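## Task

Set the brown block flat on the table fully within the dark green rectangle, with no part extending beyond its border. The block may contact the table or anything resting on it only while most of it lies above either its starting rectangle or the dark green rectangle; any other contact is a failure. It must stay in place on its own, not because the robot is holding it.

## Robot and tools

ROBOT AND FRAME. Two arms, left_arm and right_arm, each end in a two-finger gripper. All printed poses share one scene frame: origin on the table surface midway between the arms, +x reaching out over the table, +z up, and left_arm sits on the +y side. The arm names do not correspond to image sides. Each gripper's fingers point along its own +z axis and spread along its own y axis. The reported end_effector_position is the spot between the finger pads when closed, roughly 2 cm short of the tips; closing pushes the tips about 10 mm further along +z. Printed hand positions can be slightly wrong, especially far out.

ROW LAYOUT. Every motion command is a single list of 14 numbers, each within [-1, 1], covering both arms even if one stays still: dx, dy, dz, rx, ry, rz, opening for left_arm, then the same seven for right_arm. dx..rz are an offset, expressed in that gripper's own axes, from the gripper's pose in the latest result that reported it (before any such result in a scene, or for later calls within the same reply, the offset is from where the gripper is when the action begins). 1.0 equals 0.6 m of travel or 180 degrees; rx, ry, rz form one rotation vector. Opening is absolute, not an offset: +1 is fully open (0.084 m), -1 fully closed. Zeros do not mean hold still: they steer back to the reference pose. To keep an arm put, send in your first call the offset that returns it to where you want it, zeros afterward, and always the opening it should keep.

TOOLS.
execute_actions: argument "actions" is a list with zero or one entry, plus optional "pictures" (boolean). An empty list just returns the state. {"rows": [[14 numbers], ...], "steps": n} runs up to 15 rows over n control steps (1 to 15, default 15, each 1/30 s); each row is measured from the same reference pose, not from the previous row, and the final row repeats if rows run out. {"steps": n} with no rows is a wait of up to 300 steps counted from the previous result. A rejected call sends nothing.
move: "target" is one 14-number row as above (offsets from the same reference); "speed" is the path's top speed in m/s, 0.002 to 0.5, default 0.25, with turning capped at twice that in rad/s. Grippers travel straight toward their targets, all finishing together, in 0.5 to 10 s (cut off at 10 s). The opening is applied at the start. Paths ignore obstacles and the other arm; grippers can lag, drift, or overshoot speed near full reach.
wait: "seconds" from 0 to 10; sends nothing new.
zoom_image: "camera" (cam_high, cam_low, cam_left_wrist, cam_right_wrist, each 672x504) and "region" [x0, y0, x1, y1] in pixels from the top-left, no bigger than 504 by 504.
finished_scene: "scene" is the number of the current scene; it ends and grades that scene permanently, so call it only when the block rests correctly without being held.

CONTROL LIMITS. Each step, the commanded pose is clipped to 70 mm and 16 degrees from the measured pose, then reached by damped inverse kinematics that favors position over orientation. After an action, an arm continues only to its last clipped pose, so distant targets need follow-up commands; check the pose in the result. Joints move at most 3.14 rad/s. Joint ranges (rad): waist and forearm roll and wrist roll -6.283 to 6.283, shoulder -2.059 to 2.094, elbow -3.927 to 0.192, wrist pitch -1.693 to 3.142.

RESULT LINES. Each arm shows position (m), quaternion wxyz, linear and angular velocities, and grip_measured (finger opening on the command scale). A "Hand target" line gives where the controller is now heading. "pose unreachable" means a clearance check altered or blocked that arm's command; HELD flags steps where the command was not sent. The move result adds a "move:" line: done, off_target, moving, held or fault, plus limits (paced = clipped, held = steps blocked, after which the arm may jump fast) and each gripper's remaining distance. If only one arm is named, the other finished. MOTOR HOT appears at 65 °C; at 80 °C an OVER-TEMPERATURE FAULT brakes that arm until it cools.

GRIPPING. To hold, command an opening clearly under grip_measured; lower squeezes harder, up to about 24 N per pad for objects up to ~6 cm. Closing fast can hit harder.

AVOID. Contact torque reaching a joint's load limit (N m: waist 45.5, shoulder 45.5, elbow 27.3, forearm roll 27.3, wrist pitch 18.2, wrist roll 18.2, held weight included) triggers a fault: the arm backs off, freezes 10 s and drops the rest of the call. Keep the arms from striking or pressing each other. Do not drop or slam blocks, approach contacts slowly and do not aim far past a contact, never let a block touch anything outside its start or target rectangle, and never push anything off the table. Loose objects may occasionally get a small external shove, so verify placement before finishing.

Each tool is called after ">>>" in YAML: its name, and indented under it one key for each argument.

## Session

>>> execute_actions:
  actions: []

Scene clock: 0.00 s of 4300.00 s.
left_arm: end_effector_position=(+0.0302, +0.0594, +0.2277) grip_measured=+1.00 end_effector_quat_wxyz=(-0.045, +0.634, +0.403, +0.658) end_effector_velocity=(+0.000, -0.000, +0.000) end_effector_angular_velocity=(+0.001, -0.001, -0.001) | right_arm: end_effector_position=(+0.7234, -0.0298, +0.3202) grip_measured=+1.00 end_effector_quat_wxyz=(+0.234, -0.300, +0.915, +0.132) end_effector_velocity=(+0.000, -0.000, +0.000) end_effector_angular_velocity=(+0.000, +0.000, -0.001)
Joint positions: left_arm=[-2.003  0.311 -1.079  0.631  2.091  3.07   0.084] | right_arm=[ 0.33   0.707 -2.208  0.289  1.03   2.757  0.084]
Joint velocities: left_arm=[-0.     0.     0.     0.001  0.     0.     0.   ] | right_arm=[-0.     0.    -0.     0.     0.001  0.     0.   ]
Motor temperatures (°C, as the motors report them): left_arm=[40 43 46 49 41 38] | right_arm=[44 39 47 42 45 44]
Hand target (left_arm): +0.030, +0.059, +0.228; -0.045, +0.634, +0.403, +0.658
Hand target (right_arm): +0.723, -0.030, +0.320; +0.234, -0.300, +0.915, +0.132

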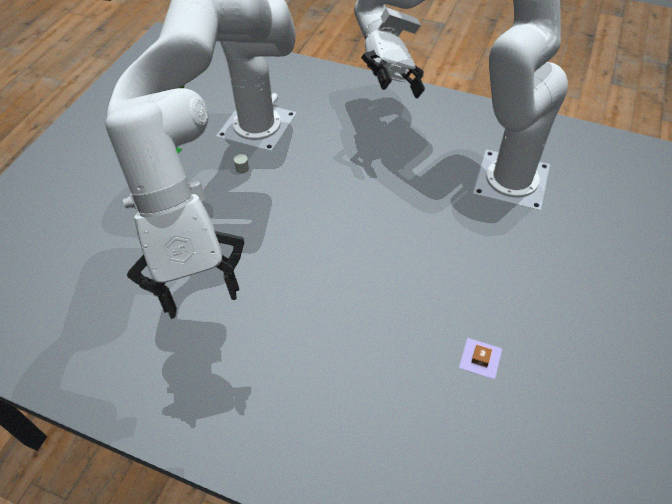

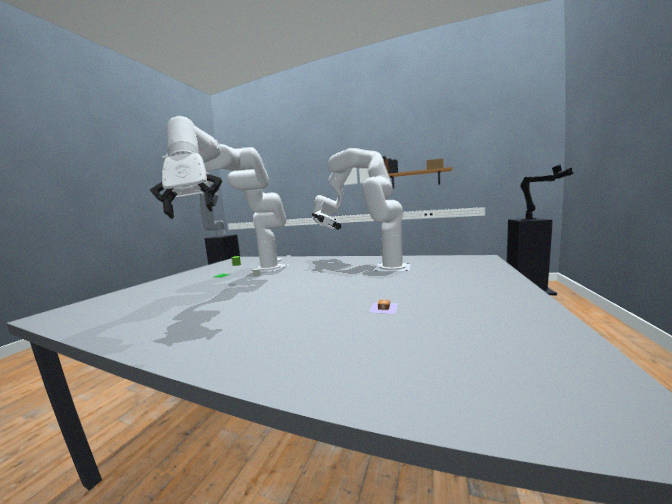

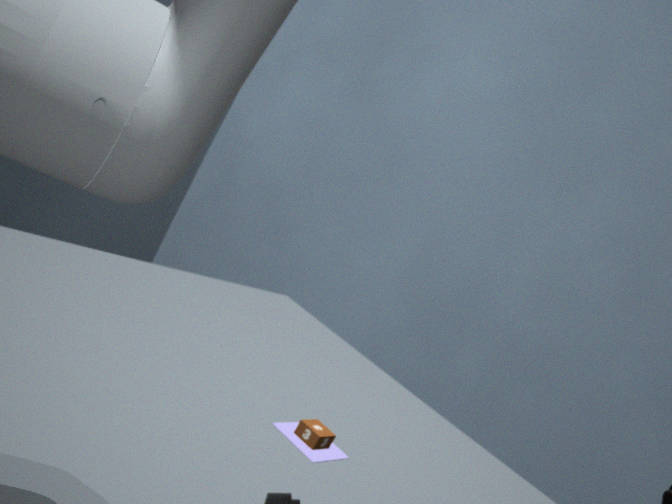

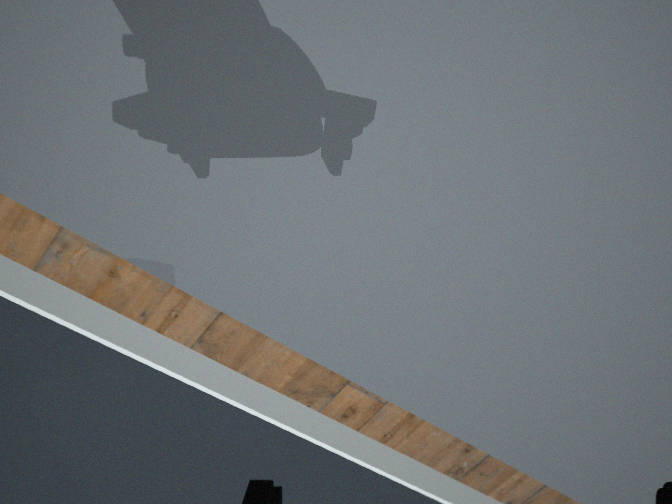

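>>> move:
  target: [-0.0875,-0.018,0.987,0.534,-0.0227,-0.5224,0.5,0.442,0.281,-0.144,-0.2473,-0.2876,-0.1692,0.2]
  speed: 0.4

Scene clock: 24.43 s of 4300.00 s.
left_arm: end_effector_position=(+0.5073, +0.3892, +0.1019) grip_measured=+0.49 end_effector_quat_wxyz=(+0.003, -0.025, +1.000, -0.001) end_effector_velocity=(+0.001, +0.001, -0.001) end_effector_angular_velocity=(-0.006, +0.007, +0.004) | right_arm: end_effector_position=(+0.4015, -0.0591, +0.2765) grip_measured=+0.19 end_effector_quat_wxyz=(+0.496, -0.493, +0.508, +0.503) end_effector_velocity=(-0.001, -0.000, -0.001) end_effector_angular_velocity=(+0.001, +0.000, +0.002)
Joint positions: left_arm=[ 0.056  0.318 -1.169 -0.004  0.846  3.189  0.065] | right_arm=[ 0.046 -0.02  -0.664  1.618  1.53   0.704  0.052]
Joint velocities: left_arm=[ 0.005  0.01  -0.012 -0.008  0.01   0.005 -0.   ] | right_arm=[-0.001  0.001  0.002 -0.002  0.003 -0.003  0.   ]
Motor temperatures (°C, as the motors report them): left_arm=[40 45 52 49 41 38] | right_arm=[44 44 59 42 46 44]
Hand target (left_arm): +0.507, +0.390, +0.102; +0.002, -0.025, +1.000, -0.002
Hand target (right_arm): +0.401, -0.059, +0.276; +0.496, -0.493, +0.508, +0.503
Off the commanded pose (left_arm): 0.002 m, 0 deg.
Off the commanded pose (right_arm): 0.001 m, 0 deg.
After step 90, 17.93 s passed at rest.
move: done

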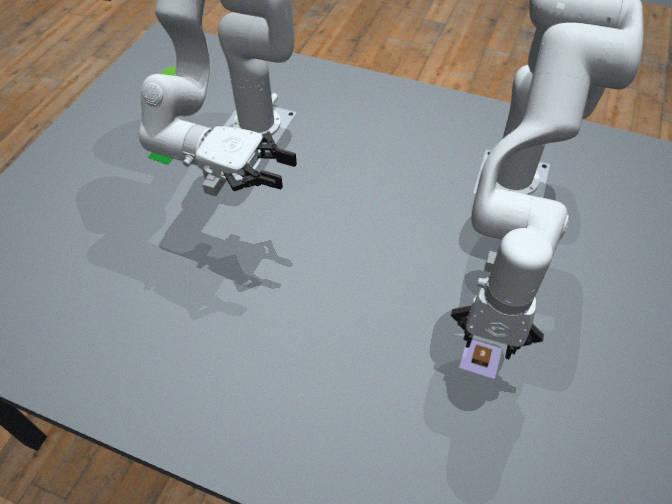

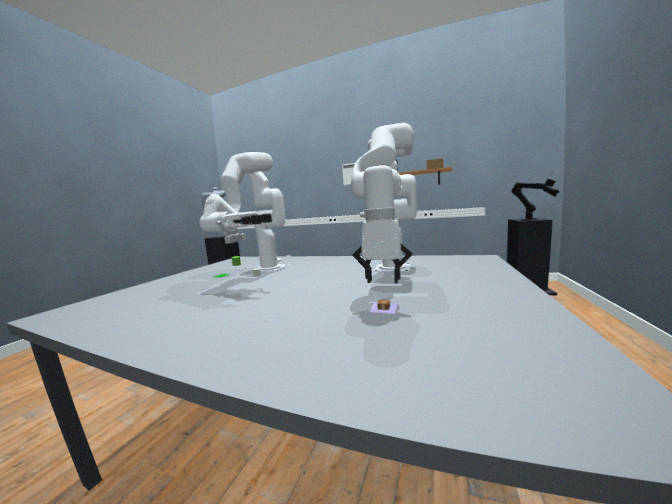

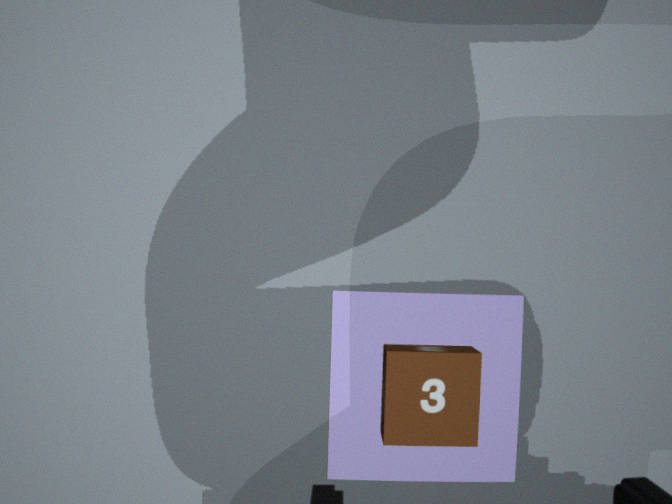

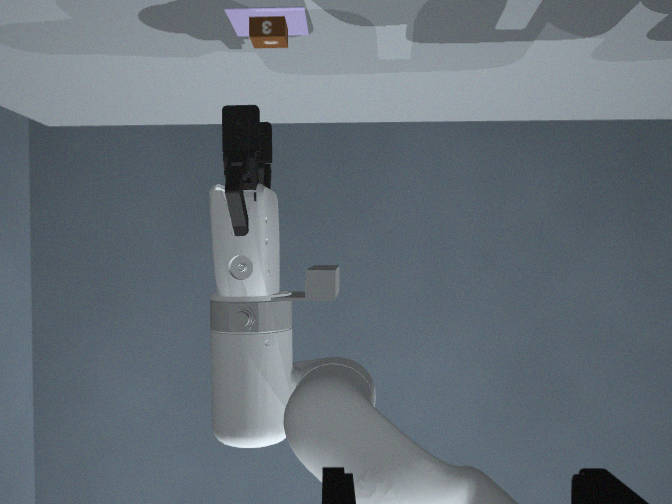

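>>> move:
  target: [0.008,-0.007,0.129,0,0,0.02,0.25,0,0,0,0,0,0,0.2]
  speed: 0.12

>>> zoom_image:
  camera: "cam_right_wrist"
  region: [200, 0, 330, 100]

Scene clock: 31.23 s of 4300.00 s.
left_arm: end_effector_position=(+0.5035, +0.3848, +0.0252) grip_measured=+0.24 end_effector_quat_wxyz=(+0.003, +0.007, +1.000, -0.001) end_effector_velocity=(-0.001, -0.000, -0.003) end_effector_angular_velocity=(-0.001, +0.003, -0.001) | right_arm: end_effector_position=(+0.4015, -0.0591, +0.2765) grip_measured=+0.19 end_effector_quat_wxyz=(+0.496, -0.493, +0.508, +0.503) end_effector_velocity=(-0.001, -0.000, -0.000) end_effector_angular_velocity=(-0.000, +0.001, +0.001)
Joint positions: left_arm=[ 0.048  0.454 -1.113 -0.005  0.653  3.244  0.054] | right_arm=[ 0.046 -0.02  -0.664  1.618  1.53   0.704  0.052]
Joint velocities: left_arm=[-0.     0.005  0.002 -0.001 -0.004  0.002 -0.   ] | right_arm=[-0.    -0.001  0.002 -0.001  0.    -0.    -0.   ]
Motor temperatures (°C, as the motors report them): left_arm=[40 45 54 49 41 38] | right_arm=[44 43 59 42 46 44]
Hand target (left_arm): +0.503, +0.385, +0.025; +0.003, +0.007, +1.000, -0.001
Hand target (right_arm): +0.402, -0.059, +0.277; +0.496, -0.493, +0.508, +0.503
Off the commanded pose (left_arm): 0.001 m, 0 deg.
Off the commanded pose (right_arm): 0.000 m, 0 deg.
After step 90, 2.73 s passed at rest.
move: done

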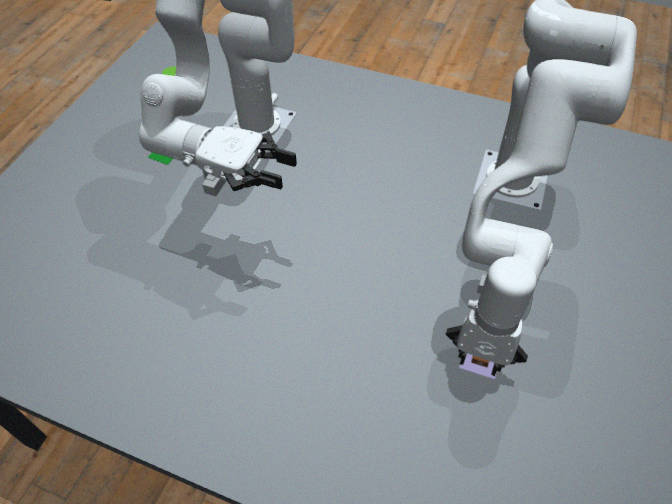

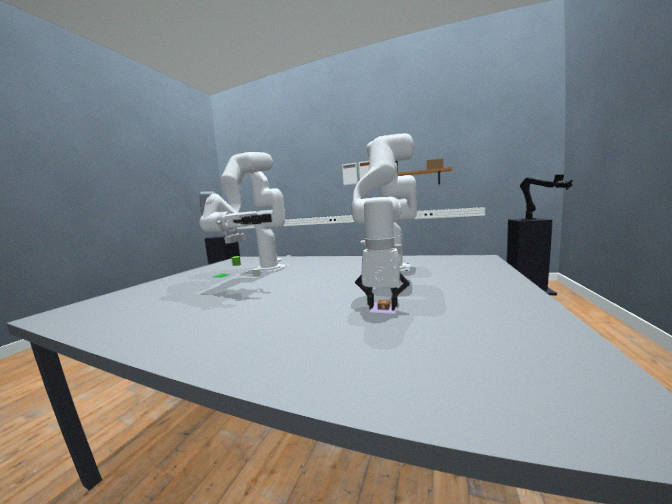

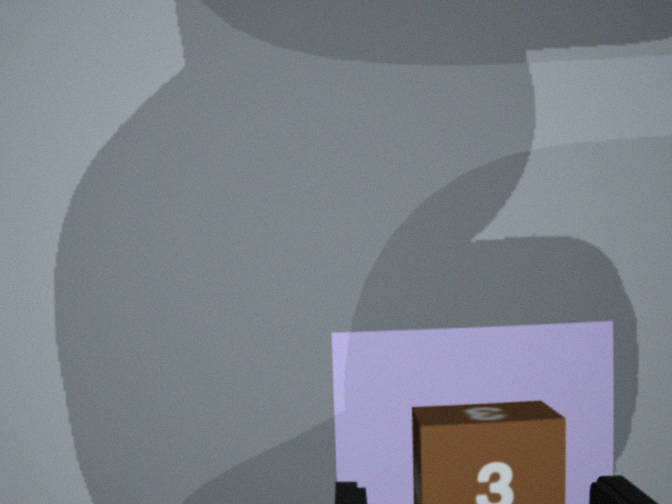

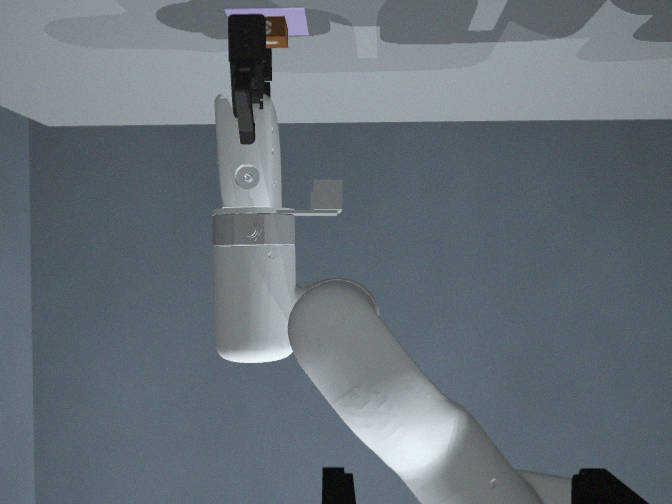

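Region (200, 0, 330, 100) of cam_right_wrist's 672x504 image, scaled by 3.877, with more detail than that image has; it fills the top 388 rows of this view, and the rest is white.

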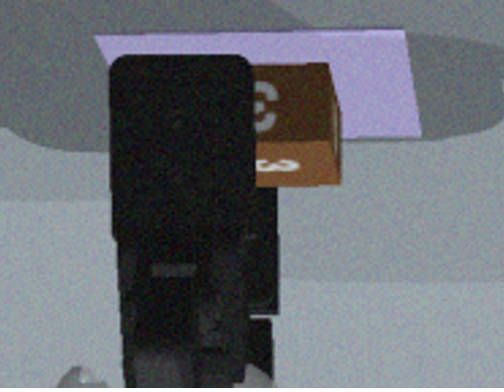

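>>> execute_actions:
  actions:
    - {"rows":[[0,0.001,0.003,0,0,0,0.1,0,0,0,0,0,0,0.2],[0,0.001,0.003,0,0,0,0,0,0,0,0,0,0,0.2],[0,0.001,0.003,0,0,0,-0.1,0,0,0,0,0,0,0.2],[0,0.001,0.003,0,0,0,-0.2,0,0,0,0,0,0,0.2],[0,0.001,0.003,0,0,0,-0.2,0,0,0,0,0,0,0.2],[0,0.001,0.003,0,0,0,-0.3,0,0,0,0,0,0,0.2],[0,0.001,0.003,0,0,0,-0.5,0,0,0,0,0,0,0.2],[0,0.001,0.003,0,0,0,-0.7,0,0,0,0,0,0,0.2]],"steps":15}
  pictures: false

>>> execute_actions:
  actions:
    - {"rows":[[0,0,0,0,0,0,-0.7,0,0,0,0,0,0,0.2],[0,0,-0.005,0,0,0,-0.7,0,0,0,0,0,0,0.2],[0,0,-0.01,0,0,0,-0.7,0,0,0,0,0,0,0.2],[0,0,-0.017,0,0,0,-0.7,0,0,0,0,0,0,0.2],[0,0,-0.025,0,0,0,-0.7,0,0,0,0,0,0,0.2],[0,0,-0.033,0,0,0,-0.7,0,0,0,0,0,0,0.2],[0,0,-0.04,0,0,0,-0.7,0,0,0,0,0,0,0.2],[0,0,-0.046,0,0,0,-0.7,0,0,0,0,0,0,0.2],[0,0,-0.05,0,0,0,-0.7,0,0,0,0,0,0,0.2]],"steps":15}

Scene clock: 53.60 s of 4300.00 s.
left_arm: end_effector_position=(+0.5035, +0.3854, +0.0234) grip_measured=-0.28 end_effector_quat_wxyz=(+0.003, +0.007, +1.000, -0.001) end_effector_velocity=(+0.000, +0.000, +0.000) end_effector_angular_velocity=(+0.001, -0.000, -0.001) | right_arm: end_effector_position=(+0.4015, -0.0591, +0.2765) grip_measured=+0.19 end_effector_quat_wxyz=(+0.496, -0.493, +0.508, +0.503) end_effector_velocity=(-0.000, -0.000, -0.001) end_effector_angular_velocity=(-0.001, +0.002, -0.001)
Joint positions: left_arm=[ 0.049  0.458 -1.113 -0.005  0.649  3.246  0.032] | right_arm=[ 0.046 -0.02  -0.664  1.618  1.53   0.704  0.052]
Joint velocities: left_arm=[ 0.     0.    -0.     0.002 -0.    -0.001  0.   ] | right_arm=[ 0.    -0.     0.002  0.    -0.001  0.     0.   ]
Motor temperatures (°C, as the motors report them): left_arm=[40 46 56 49 42 38] | right_arm=[44 42 59 42 46 44]
Hand target (left_arm): +0.503, +0.385, +0.023; +0.003, +0.007, +1.000, -0.001
Hand target (right_arm): +0.402, -0.059, +0.277; +0.496, -0.493, +0.508, +0.503
Off the commanded pose (left_arm): 0.000 m, 0 deg.
Off the commanded pose (right_arm): 0.000 m, 0 deg.
Steps of this call (steps 1 to 90: nothing new was sent; then 18.87 s passed at rest; steps 91 to 105: all 15 steps of this action). Readings (end_effector_position):
91: left_arm (+0.5031, +0.3847, +0.0246) | right_arm (+0.4015, -0.0591, +0.2765)
92: left_arm (+0.5032, +0.3848, +0.0245) | right_arm (+0.4015, -0.0591, +0.2765)
94: left_arm (+0.5034, +0.3851, +0.0240) | right_arm (+0.4015, -0.0591, +0.2765)
98: left_arm (+0.5034, +0.3854, +0.0235) | right_arm (+0.4015, -0.0591, +0.2765)
105: the state above

Scene clock: 54.10 s of 4300.00 s.
left_arm: end_effector_position=(+0.5041, +0.3855, +0.0532) grip_measured=-0.28 end_effector_quat_wxyz=(+0.005, +0.007, +1.000, -0.001) end_effector_velocity=(-0.014, -0.001, +0.001) end_effector_angular_velocity=(-0.004, +0.042, -0.002) | right_arm: end_effector_position=(+0.4015, -0.0591, +0.2765) grip_measured=+0.19 end_effector_quat_wxyz=(+0.496, -0.493, +0.508, +0.503) end_effector_velocity=(-0.000, -0.000, -0.001) end_effector_angular_velocity=(-0.000, +0.002, -0.000)
Joint positions: left_arm=[ 0.049  0.395 -1.12  -0.005  0.715  3.245  0.032] | right_arm=[ 0.046 -0.02  -0.664  1.618  1.53   0.704  0.052]
Joint velocities: left_arm=[-0.    -0.017  0.013  0.     0.046  0.001 -0.   ] | right_arm=[-0.001  0.     0.002 -0.001  0.     0.     0.   ]
Motor temperatures (°C, as the motors report them): left_arm=[40 46 56 49 42 38] | right_arm=[44 42 59 42 46 44]
Hand target (left_arm): +0.503, +0.385, +0.053; +0.003, +0.007, +1.000, -0.001
Hand target (right_arm): +0.402, -0.059, +0.277; +0.496, -0.493, +0.508, +0.503
Off the commanded pose (left_arm): 0.001 m, 0 deg.
Off the commanded pose (right_arm): 0.000 m, 0 deg.
Steps of this call (steps 1 to 15: all 15 steps of this action). Readings (end_effector_position):
1: left_arm (+0.5035, +0.3854, +0.0234) | right_arm (+0.4015, -0.0591, +0.2765)
2: left_arm (+0.5035, +0.3854, +0.0234) | right_arm (+0.4015, -0.0591, +0.2765)
4: left_arm (+0.5030, +0.3853, +0.0243) | right_arm (+0.4015, -0.0591, +0.2765)
8: left_arm (+0.5030, +0.3853, +0.0351) | right_arm (+0.4015, -0.0591, +0.2765)
15: the state above

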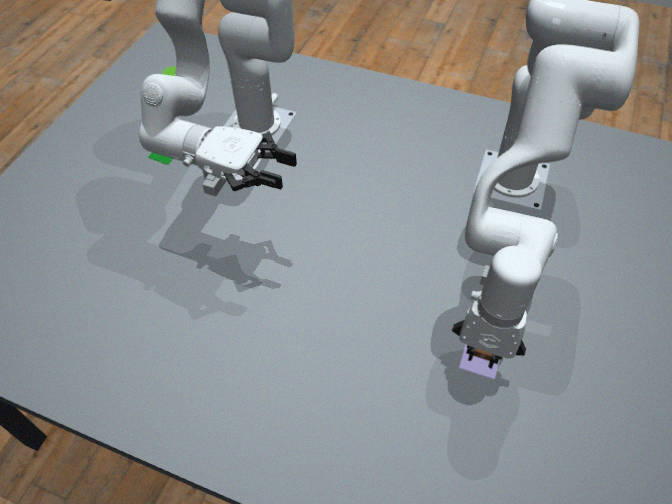

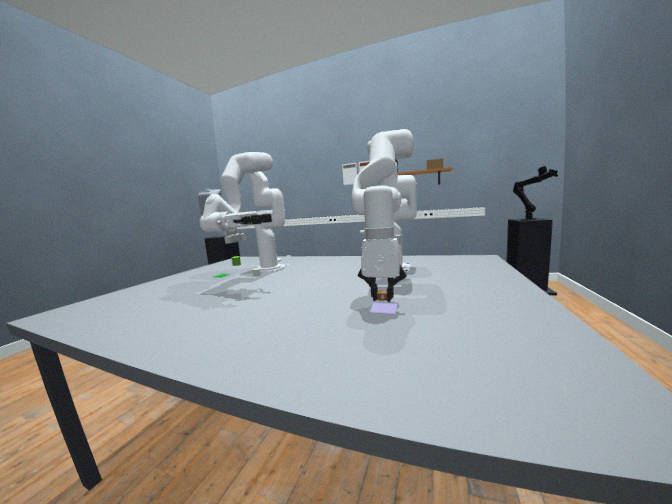

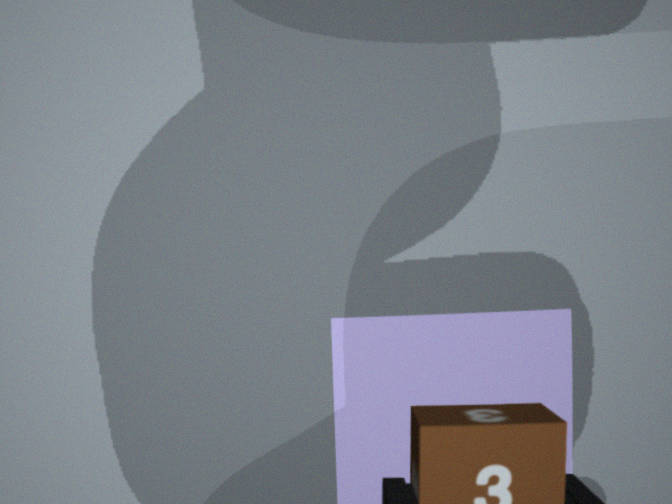

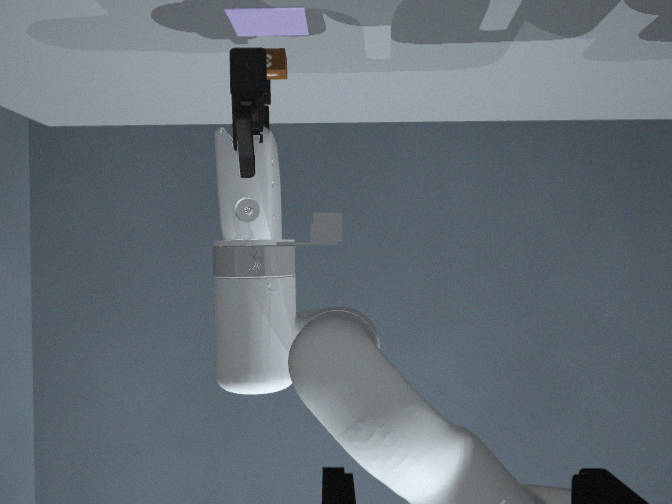

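>>> move:
  target: [0.158,-0.644,-0.319,0.3868,0.385,-0.391,-0.7,0,0,0.01,0,0,0,0.2]
  speed: 0.4

Scene clock: 61.33 s of 4300.00 s.
left_arm: end_effector_position=(+0.4035, +0.0013, +0.2438) grip_measured=-0.28 end_effector_quat_wxyz=(+0.499, +0.501, -0.499, +0.501) end_effector_velocity=(-0.000, -0.002, +0.001) end_effector_angular_velocity=(-0.004, +0.001, +0.006) | right_arm: end_effector_position=(+0.4016, -0.0531, +0.2765) grip_measured=+0.19 end_effector_quat_wxyz=(+0.496, -0.493, +0.508, +0.503) end_effector_velocity=(+0.000, +0.000, +0.000) end_effector_angular_velocity=(+0.000, -0.001, -0.000)
Joint positions: left_arm=[-0.27   0.226 -0.871 -1.761  1.429  2.51   0.032] | right_arm=[ 0.065 -0.019 -0.665  1.632  1.518  0.704  0.052]
Joint velocities: left_arm=[-0.005 -0.003  0.005 -0.012 -0.003  0.002 -0.   ] | right_arm=[ 0.    -0.    -0.     0.001 -0.    -0.    -0.   ]
Motor temperatures (°C, as the motors report them): left_arm=[40 47 57 49 42 38] | right_arm=[44 42 59 42 46 44]
Hand target (left_arm): +0.403, +0.001, +0.244; +0.499, +0.501, -0.498, +0.501
Hand target (right_arm): +0.402, -0.053, +0.277; +0.496, -0.493, +0.508, +0.503
Off the commanded pose (left_arm): 0.001 m, 0 deg.
Off the commanded pose (right_arm): 0.000 m, 0 deg.
After step 90, 1.03 s passed at rest.
move: done

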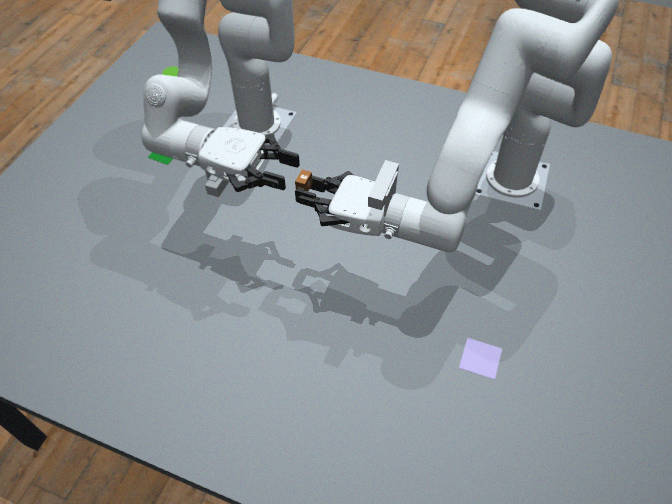

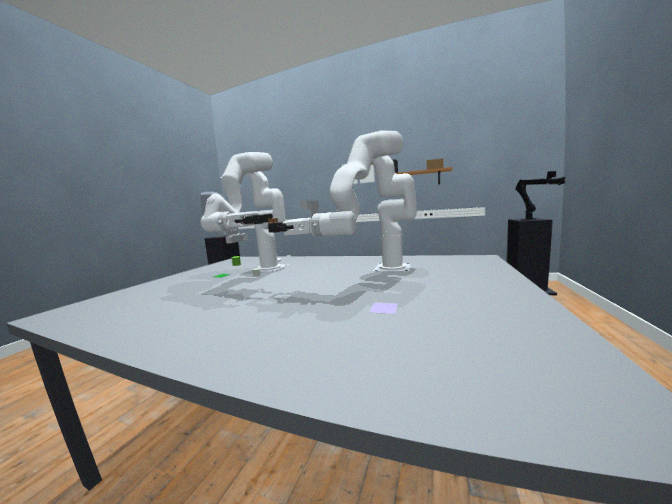

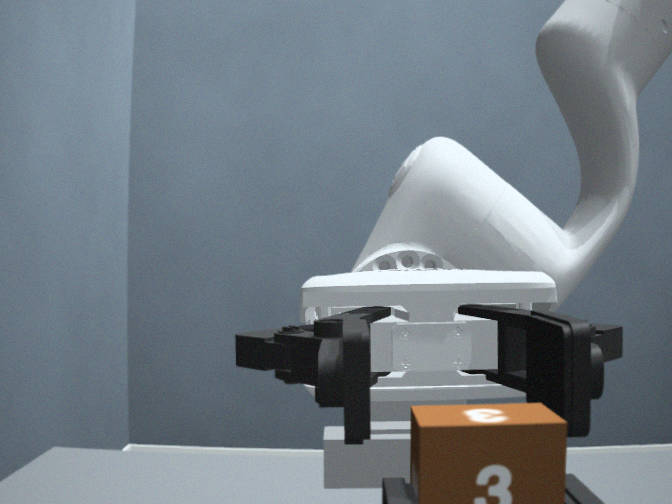

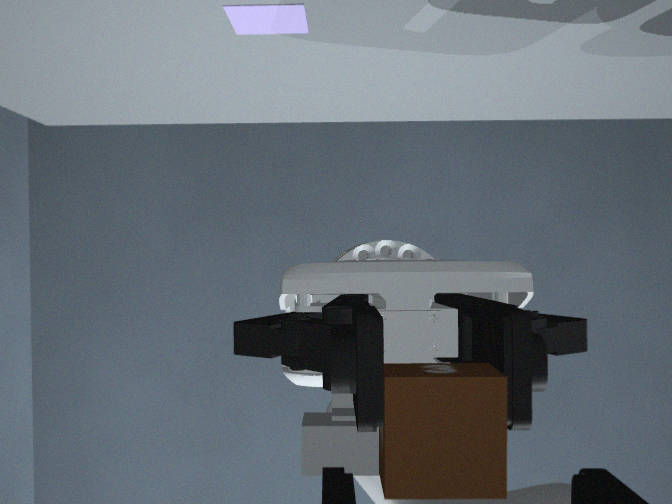

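>>> move:
  target: [0,0,0,0,0,0,-0.7,0,-0.003,0.049,0,0,0,0.0]
  speed: 0.06

>>> zoom_image:
  camera: "cam_high"
  region: [270, 145, 340, 215]

Scene clock: 71.77 s of 4300.00 s.
left_arm: end_effector_position=(+0.4035, +0.0013, +0.2438) grip_measured=-0.28 end_effector_quat_wxyz=(+0.499, +0.501, -0.499, +0.501) end_effector_velocity=(-0.000, -0.000, +0.000) end_effector_angular_velocity=(-0.001, +0.000, -0.001) | right_arm: end_effector_position=(+0.4036, -0.0239, +0.2764) grip_measured=-0.01 end_effector_quat_wxyz=(+0.496, -0.493, +0.508, +0.503) end_effector_velocity=(+0.000, +0.001, -0.001) end_effector_angular_velocity=(-0.001, +0.001, -0.002)
Joint positions: left_arm=[-0.27   0.226 -0.871 -1.761  1.429  2.51   0.032] | right_arm=[ 0.153 -0.002 -0.685  1.7    1.462  0.702  0.044]
Joint velocities: left_arm=[ 0.    -0.    -0.     0.     0.001 -0.001  0.   ] | right_arm=[ 0.003  0.001 -0.     0.004 -0.004 -0.    -0.   ]
Motor temperatures (°C, as the motors report them): left_arm=[40 46 57 49 42 38] | right_arm=[44 42 59 42 46 44]
Hand target (left_arm): +0.403, +0.001, +0.244; +0.499, +0.501, -0.499, +0.501
Hand target (right_arm): +0.404, -0.024, +0.276; +0.496, -0.493, +0.508, +0.503
Off the commanded pose (left_arm): 0.000 m, 0 deg.
Off the commanded pose (right_arm): 0.000 m, 0 deg.
After step 90, 6.57 s passed at rest.
move: done

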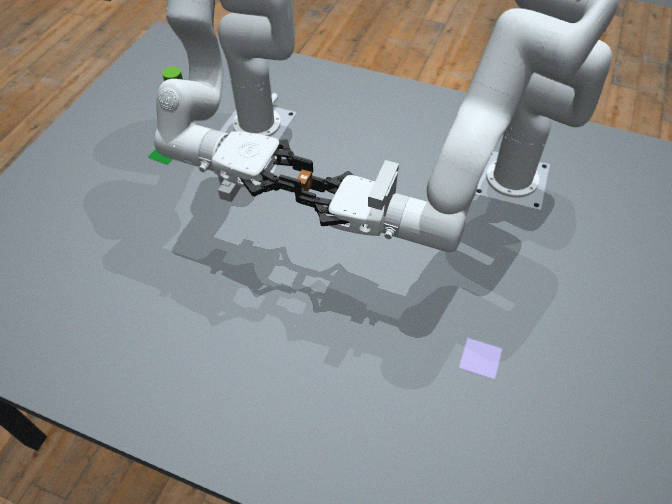

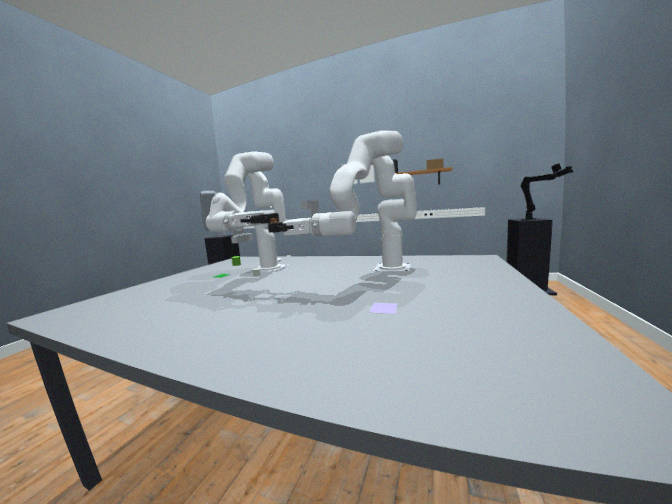

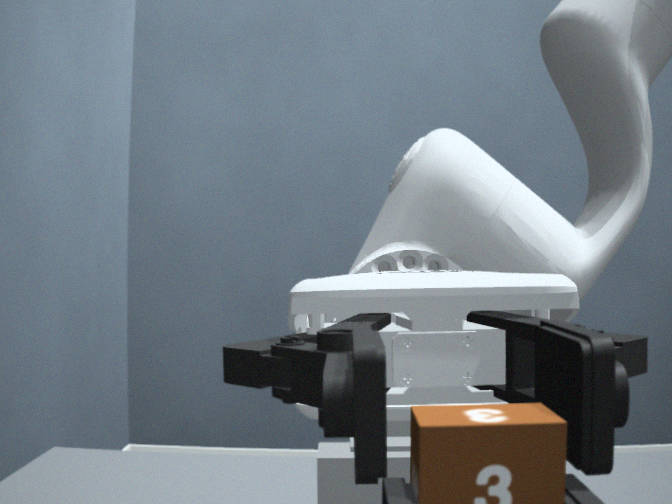

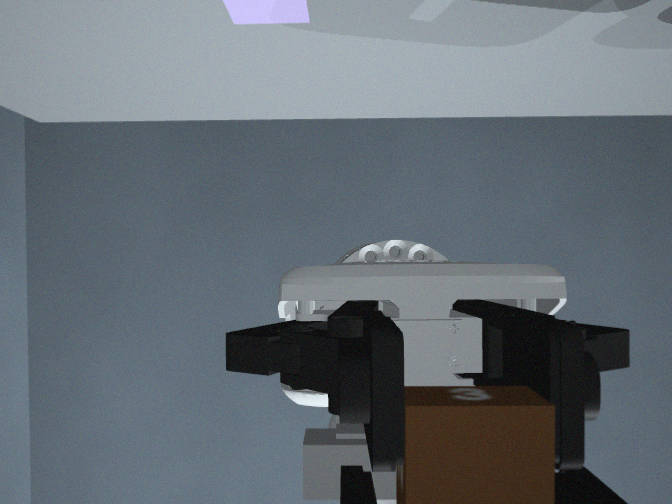

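Region (270, 145, 340, 215) of cam_high's 672x504 image, scaled by 7.200, with more detail than that image has.

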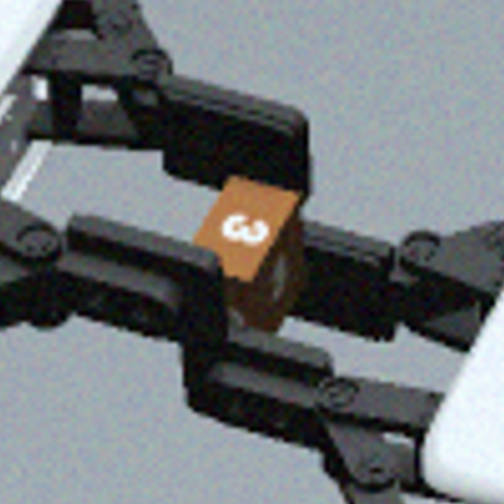

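>>> execute_actions:
  actions:
    - {"rows":[[0,0,0,0,0,0,-0.7,0,0.001,0,0,0,0,-0.1],[0,0,0,0,0,0,-0.7,0,0.001,0,0,0,0,-0.2],[0,0,0,0,0,0,-0.7,0,0.001,0,0,0,0,-0.2],[0,0,0,0,0,0,-0.7,0,0.001,0,0,0,0,-0.3],[0,0,0,0,0,0,-0.7,0,0.001,0,0,0,0,-0.5],[0,0,0,0,0,0,-0.7,0,0.001,0,0,0,0,-0.7]],"steps":15}

Scene clock: 82.50 s of 4300.00 s.
left_arm: end_effector_position=(+0.4036, +0.0013, +0.2437) grip_measured=-0.28 end_effector_quat_wxyz=(+0.499, +0.502, -0.499, +0.501) end_effector_velocity=(-0.000, +0.000, -0.000) end_effector_angular_velocity=(-0.000, -0.001, +0.001) | right_arm: end_effector_position=(+0.4029, -0.0239, +0.2764) grip_measured=-0.28 end_effector_quat_wxyz=(+0.496, -0.493, +0.508, +0.503) end_effector_velocity=(-0.000, +0.000, -0.000) end_effector_angular_velocity=(-0.000, +0.002, +0.000)
Joint positions: left_arm=[-0.27   0.226 -0.871 -1.762  1.429  2.51   0.032] | right_arm=[ 0.153 -0.004 -0.683  1.7    1.462  0.702  0.032]
Joint velocities: left_arm=[-0.    -0.001  0.002 -0.001 -0.     0.002 -0.   ] | right_arm=[ 0.     0.     0.001  0.    -0.     0.001  0.   ]
Motor temperatures (°C, as the motors report them): left_arm=[40 46 57 49 42 38] | right_arm=[44 42 60 42 46 44]
Hand target (left_arm): +0.403, +0.001, +0.244; +0.499, +0.501, -0.499, +0.501
Hand target (right_arm): +0.403, -0.024, +0.276; +0.496, -0.493, +0.508, +0.503
Off the commanded pose (left_arm): 0.000 m, 0 deg.
Off the commanded pose (right_arm): 0.000 m, 0 deg.
Steps of this call (steps 1 to 90: nothing new was sent; then 7.23 s passed at rest; steps 91 to 105: all 15 steps of this action). Readings (end_effector_position):
91: left_arm (+0.4035, +0.0013, +0.2438) | right_arm (+0.4036, -0.0238, +0.2764)
92: left_arm (+0.4035, +0.0013, +0.2438) | right_arm (+0.4035, -0.0238, +0.2764)
94: left_arm (+0.4035, +0.0013, +0.2438) | right_arm (+0.4032, -0.0239, +0.2764)
98: left_arm (+0.4036, +0.0013, +0.2437) | right_arm (+0.4029, -0.0239, +0.2764)
105: the state above

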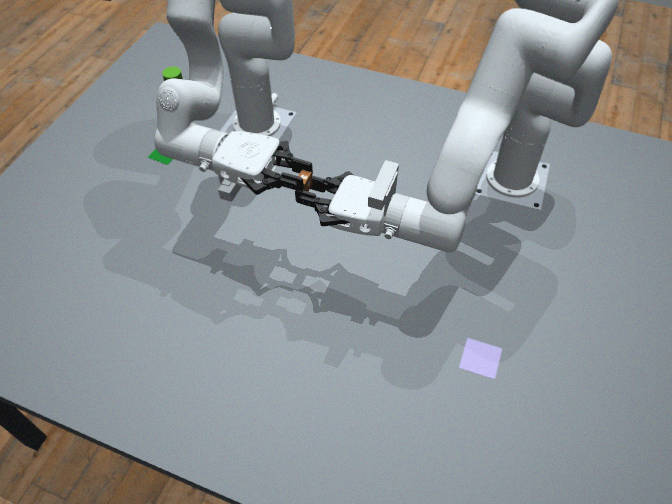

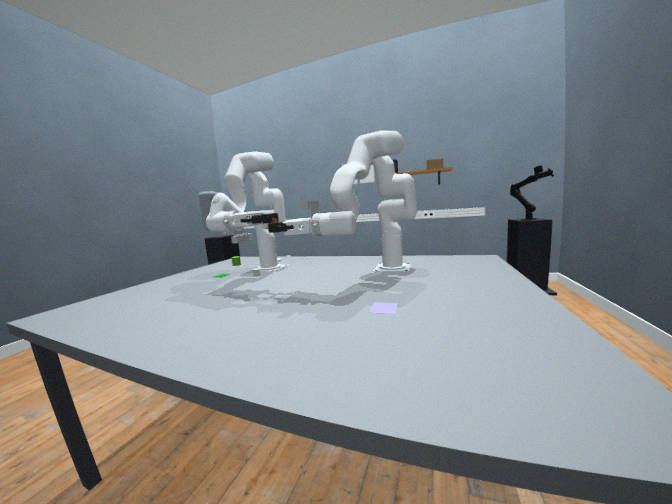

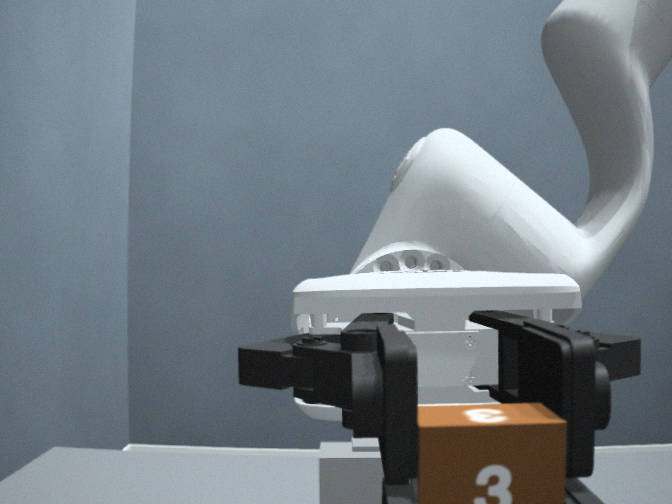

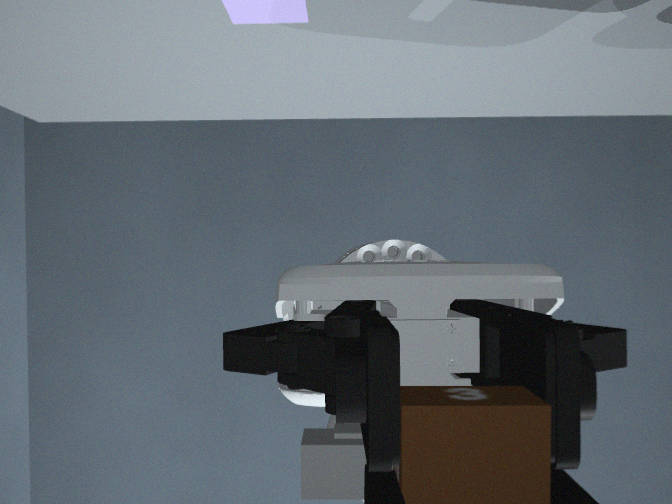

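>>> execute_actions:
  actions:
    - {"rows":[[0,0,0,0,0,0,0.3,0,0,0,0,0,0,-0.7]],"steps":10}
  pictures: false

>>> move:
  target: [-0.005,0,-0.06,0,0,0,0.3,0,0,-0.03,0,0,-0.008,-0.7]
  speed: 0.2

>>> move:
  target: [0,0,-0.05,0,0,0,0.3,0.27,0.322,-0.727,0,0.5,0,-0.7]
  speed: 0.35

Scene clock: 94.27 s of 4300.00 s.
left_arm: end_effector_position=(+0.4033, +0.0012, +0.2438) grip_measured=+0.29 end_effector_quat_wxyz=(+0.499, +0.501, -0.499, +0.501) end_effector_velocity=(+0.002, +0.001, -0.001) end_effector_angular_velocity=(+0.003, +0.001, +0.004) | right_arm: end_effector_position=(+0.4031, -0.0240, +0.2763) grip_measured=-0.28 end_effector_quat_wxyz=(+0.496, -0.493, +0.508, +0.503) end_effector_velocity=(-0.002, +0.001, +0.000) end_effector_angular_velocity=(+0.003, +0.002, +0.005)
Joint positions: left_arm=[-0.27   0.226 -0.871 -1.761  1.429  2.51   0.056] | right_arm=[ 0.153 -0.004 -0.683  1.701  1.462  0.702  0.032]
Joint velocities: left_arm=[ 0.002  0.001 -0.002  0.    -0.003 -0.001  0.003] | right_arm=[ 0.002 -0.001  0.003 -0.001  0.004 -0.     0.   ]
Motor temperatures (°C, as the motors report them): left_arm=[40 46 57 49 42 38] | right_arm=[44 42 60 42 46 44]
Hand target (left_arm): +0.404, +0.001, +0.244; +0.499, +0.502, -0.499, +0.501
Hand target (right_arm): +0.403, -0.024, +0.276; +0.496, -0.493, +0.508, +0.503
Off the commanded pose (left_arm): 0.000 m, 0 deg.
Off the commanded pose (right_arm): 0.000 m, 0 deg.
Steps of this call (steps 1 to 90: nothing new was sent; then 8.43 s passed at rest; steps 91 to 100: all 10 steps of this action). Readings (end_effector_position):
91: left_arm (+0.4035, +0.0013, +0.2438) | right_arm (+0.4030, -0.0239, +0.2764)
92: left_arm (+0.4034, +0.0012, +0.2438) | right_arm (+0.4031, -0.0239, +0.2764)
94: left_arm (+0.4029, +0.0009, +0.2439) | right_arm (+0.4035, -0.0241, +0.2763)
98: left_arm (+0.4032, +0.0011, +0.2439) | right_arm (+0.4033, -0.0241, +0.2763)
100: the state above

Scene clock: 95.33 s of 4300.00 s.
left_arm: end_effector_position=(+0.4033, +0.0370, +0.2408) grip_measured=+0.29 end_effector_quat_wxyz=(+0.499, +0.501, -0.499, +0.501) end_effector_velocity=(-0.000, +0.001, +0.000) end_effector_angular_velocity=(-0.000, -0.002, -0.001) | right_arm: end_effector_position=(+0.4028, -0.0418, +0.2764) grip_measured=-0.28 end_effector_quat_wxyz=(+0.502, -0.500, +0.501, +0.497) end_effector_velocity=(-0.000, -0.000, -0.000) end_effector_angular_velocity=(+0.000, -0.000, +0.001)
Joint positions: left_arm=[-0.177  0.215 -0.845 -1.688  1.486  2.516  0.056] | right_arm=[ 0.099 -0.012 -0.674  1.658  1.496  0.678  0.032]
Joint velocities: left_arm=[ 0.003 -0.001 -0.     0.003  0.002  0.001 -0.   ] | right_arm=[-0.001  0.     0.    -0.001  0.002 -0.001 -0.   ]
Motor temperatures (°C, as the motors report them): left_arm=[40 46 57 49 42 38] | right_arm=[44 42 60 42 46 44]
Hand target (left_arm): +0.403, +0.037, +0.241; +0.499, +0.501, -0.499, +0.501
Hand target (right_arm): +0.403, -0.042, +0.276; +0.502, -0.500, +0.502, +0.497
Off the commanded pose (left_arm): 0.000 m, 0 deg.
Off the commanded pose (right_arm): 0.000 m, 0 deg.
move: done

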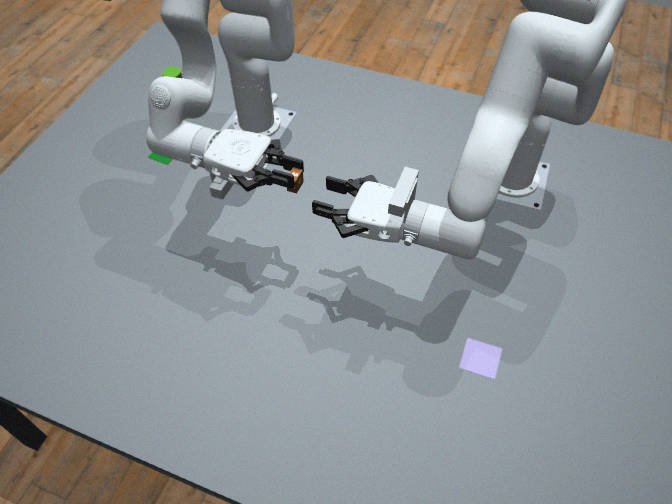

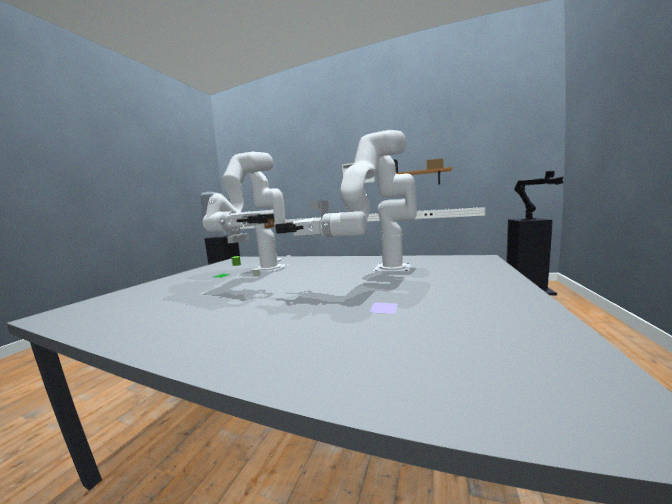

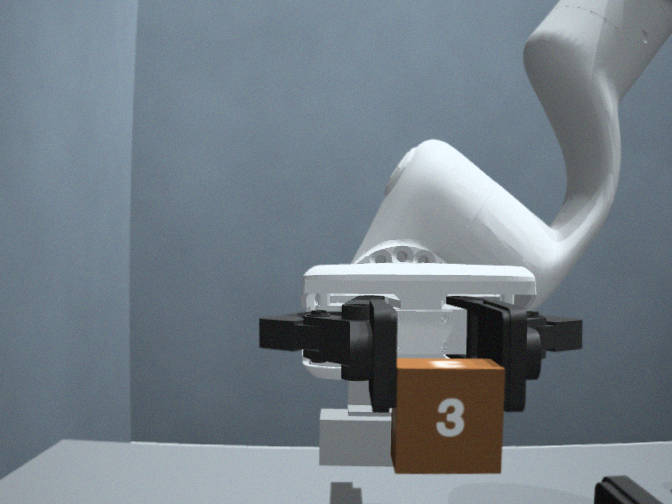

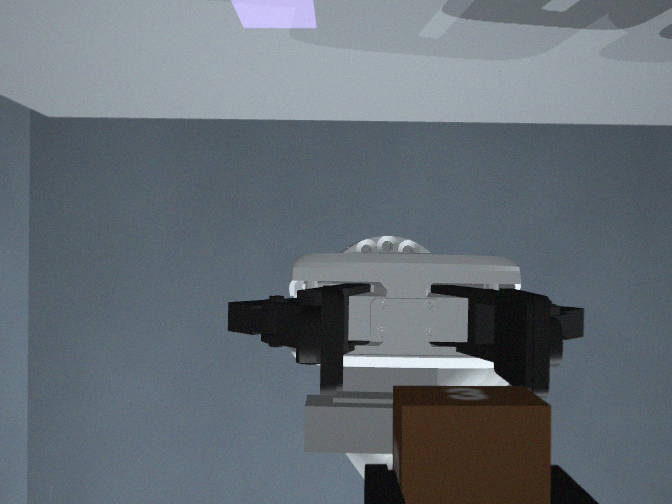

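Scene clock: 98.20 s of 4300.00 s.
left_arm: end_effector_position=(+0.4032, +0.0669, +0.2408) grip_measured=+0.29 end_effector_quat_wxyz=(+0.499, +0.501, -0.499, +0.501) end_effector_velocity=(+0.000, +0.000, +0.000) end_effector_angular_velocity=(-0.001, -0.001, +0.001) | right_arm: end_effector_position=(+0.2075, -0.4763, +0.1147) grip_measured=-0.28 end_effector_quat_wxyz=(-0.001, +0.706, -0.708, +0.001) end_effector_velocity=(+0.000, -0.002, -0.000) end_effector_angular_velocity=(-0.004, -0.002, -0.001)
Joint positions: left_arm=[-0.098  0.207 -0.833 -1.624  1.533  2.516  0.056] | right_arm=[-0.701 -0.799 -0.146  0.003  0.943  0.879  0.032]
Joint velocities: left_arm=[ 0.    -0.001  0.    -0.001  0.     0.    -0.   ] | right_arm=[-0.003  0.004 -0.001 -0.002 -0.007 -0.001 -0.   ]
Motor temperatures (°C, as the motors report them): left_arm=[40 46 57 49 42 38] | right_arm=[44 41 61 42 46 44]
Hand target (left_arm): +0.403, +0.067, +0.241; +0.499, +0.501, -0.499, +0.501
Hand target (right_arm): +0.207, -0.476, +0.115; -0.001, +0.706, -0.708, +0.001
Off the commanded pose (left_arm): 0.000 m, 0 deg.
Off the commanded pose (right_arm): 0.001 m, 0 deg.
move: done

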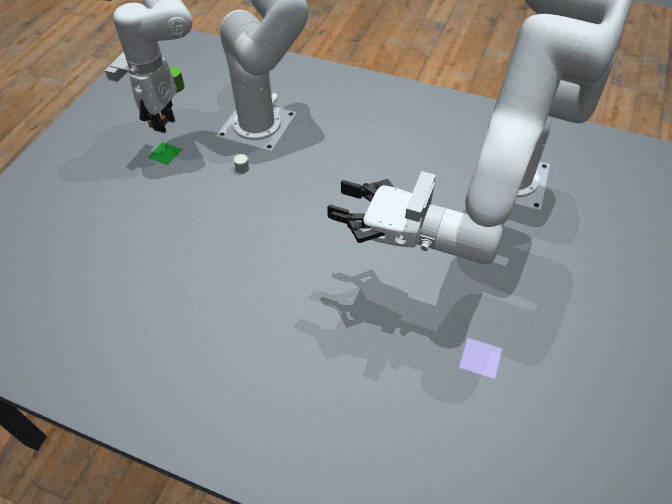

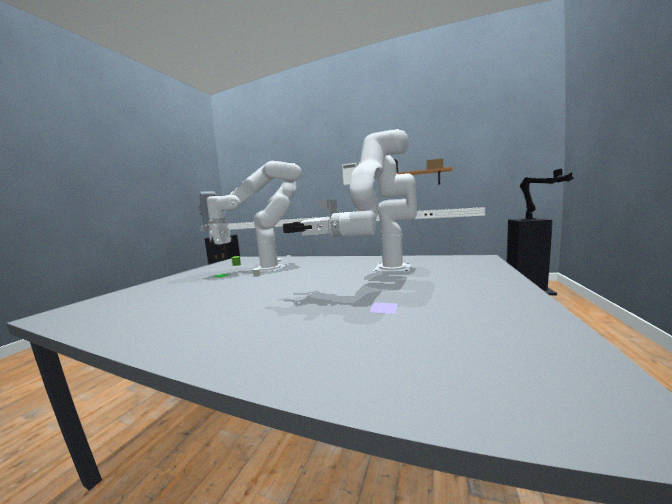

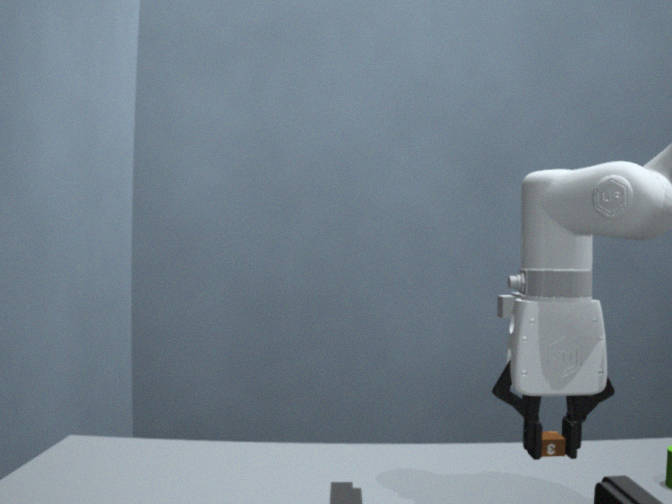

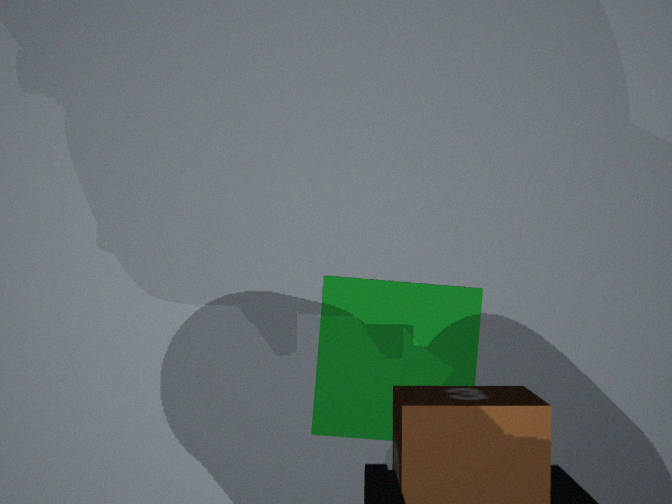

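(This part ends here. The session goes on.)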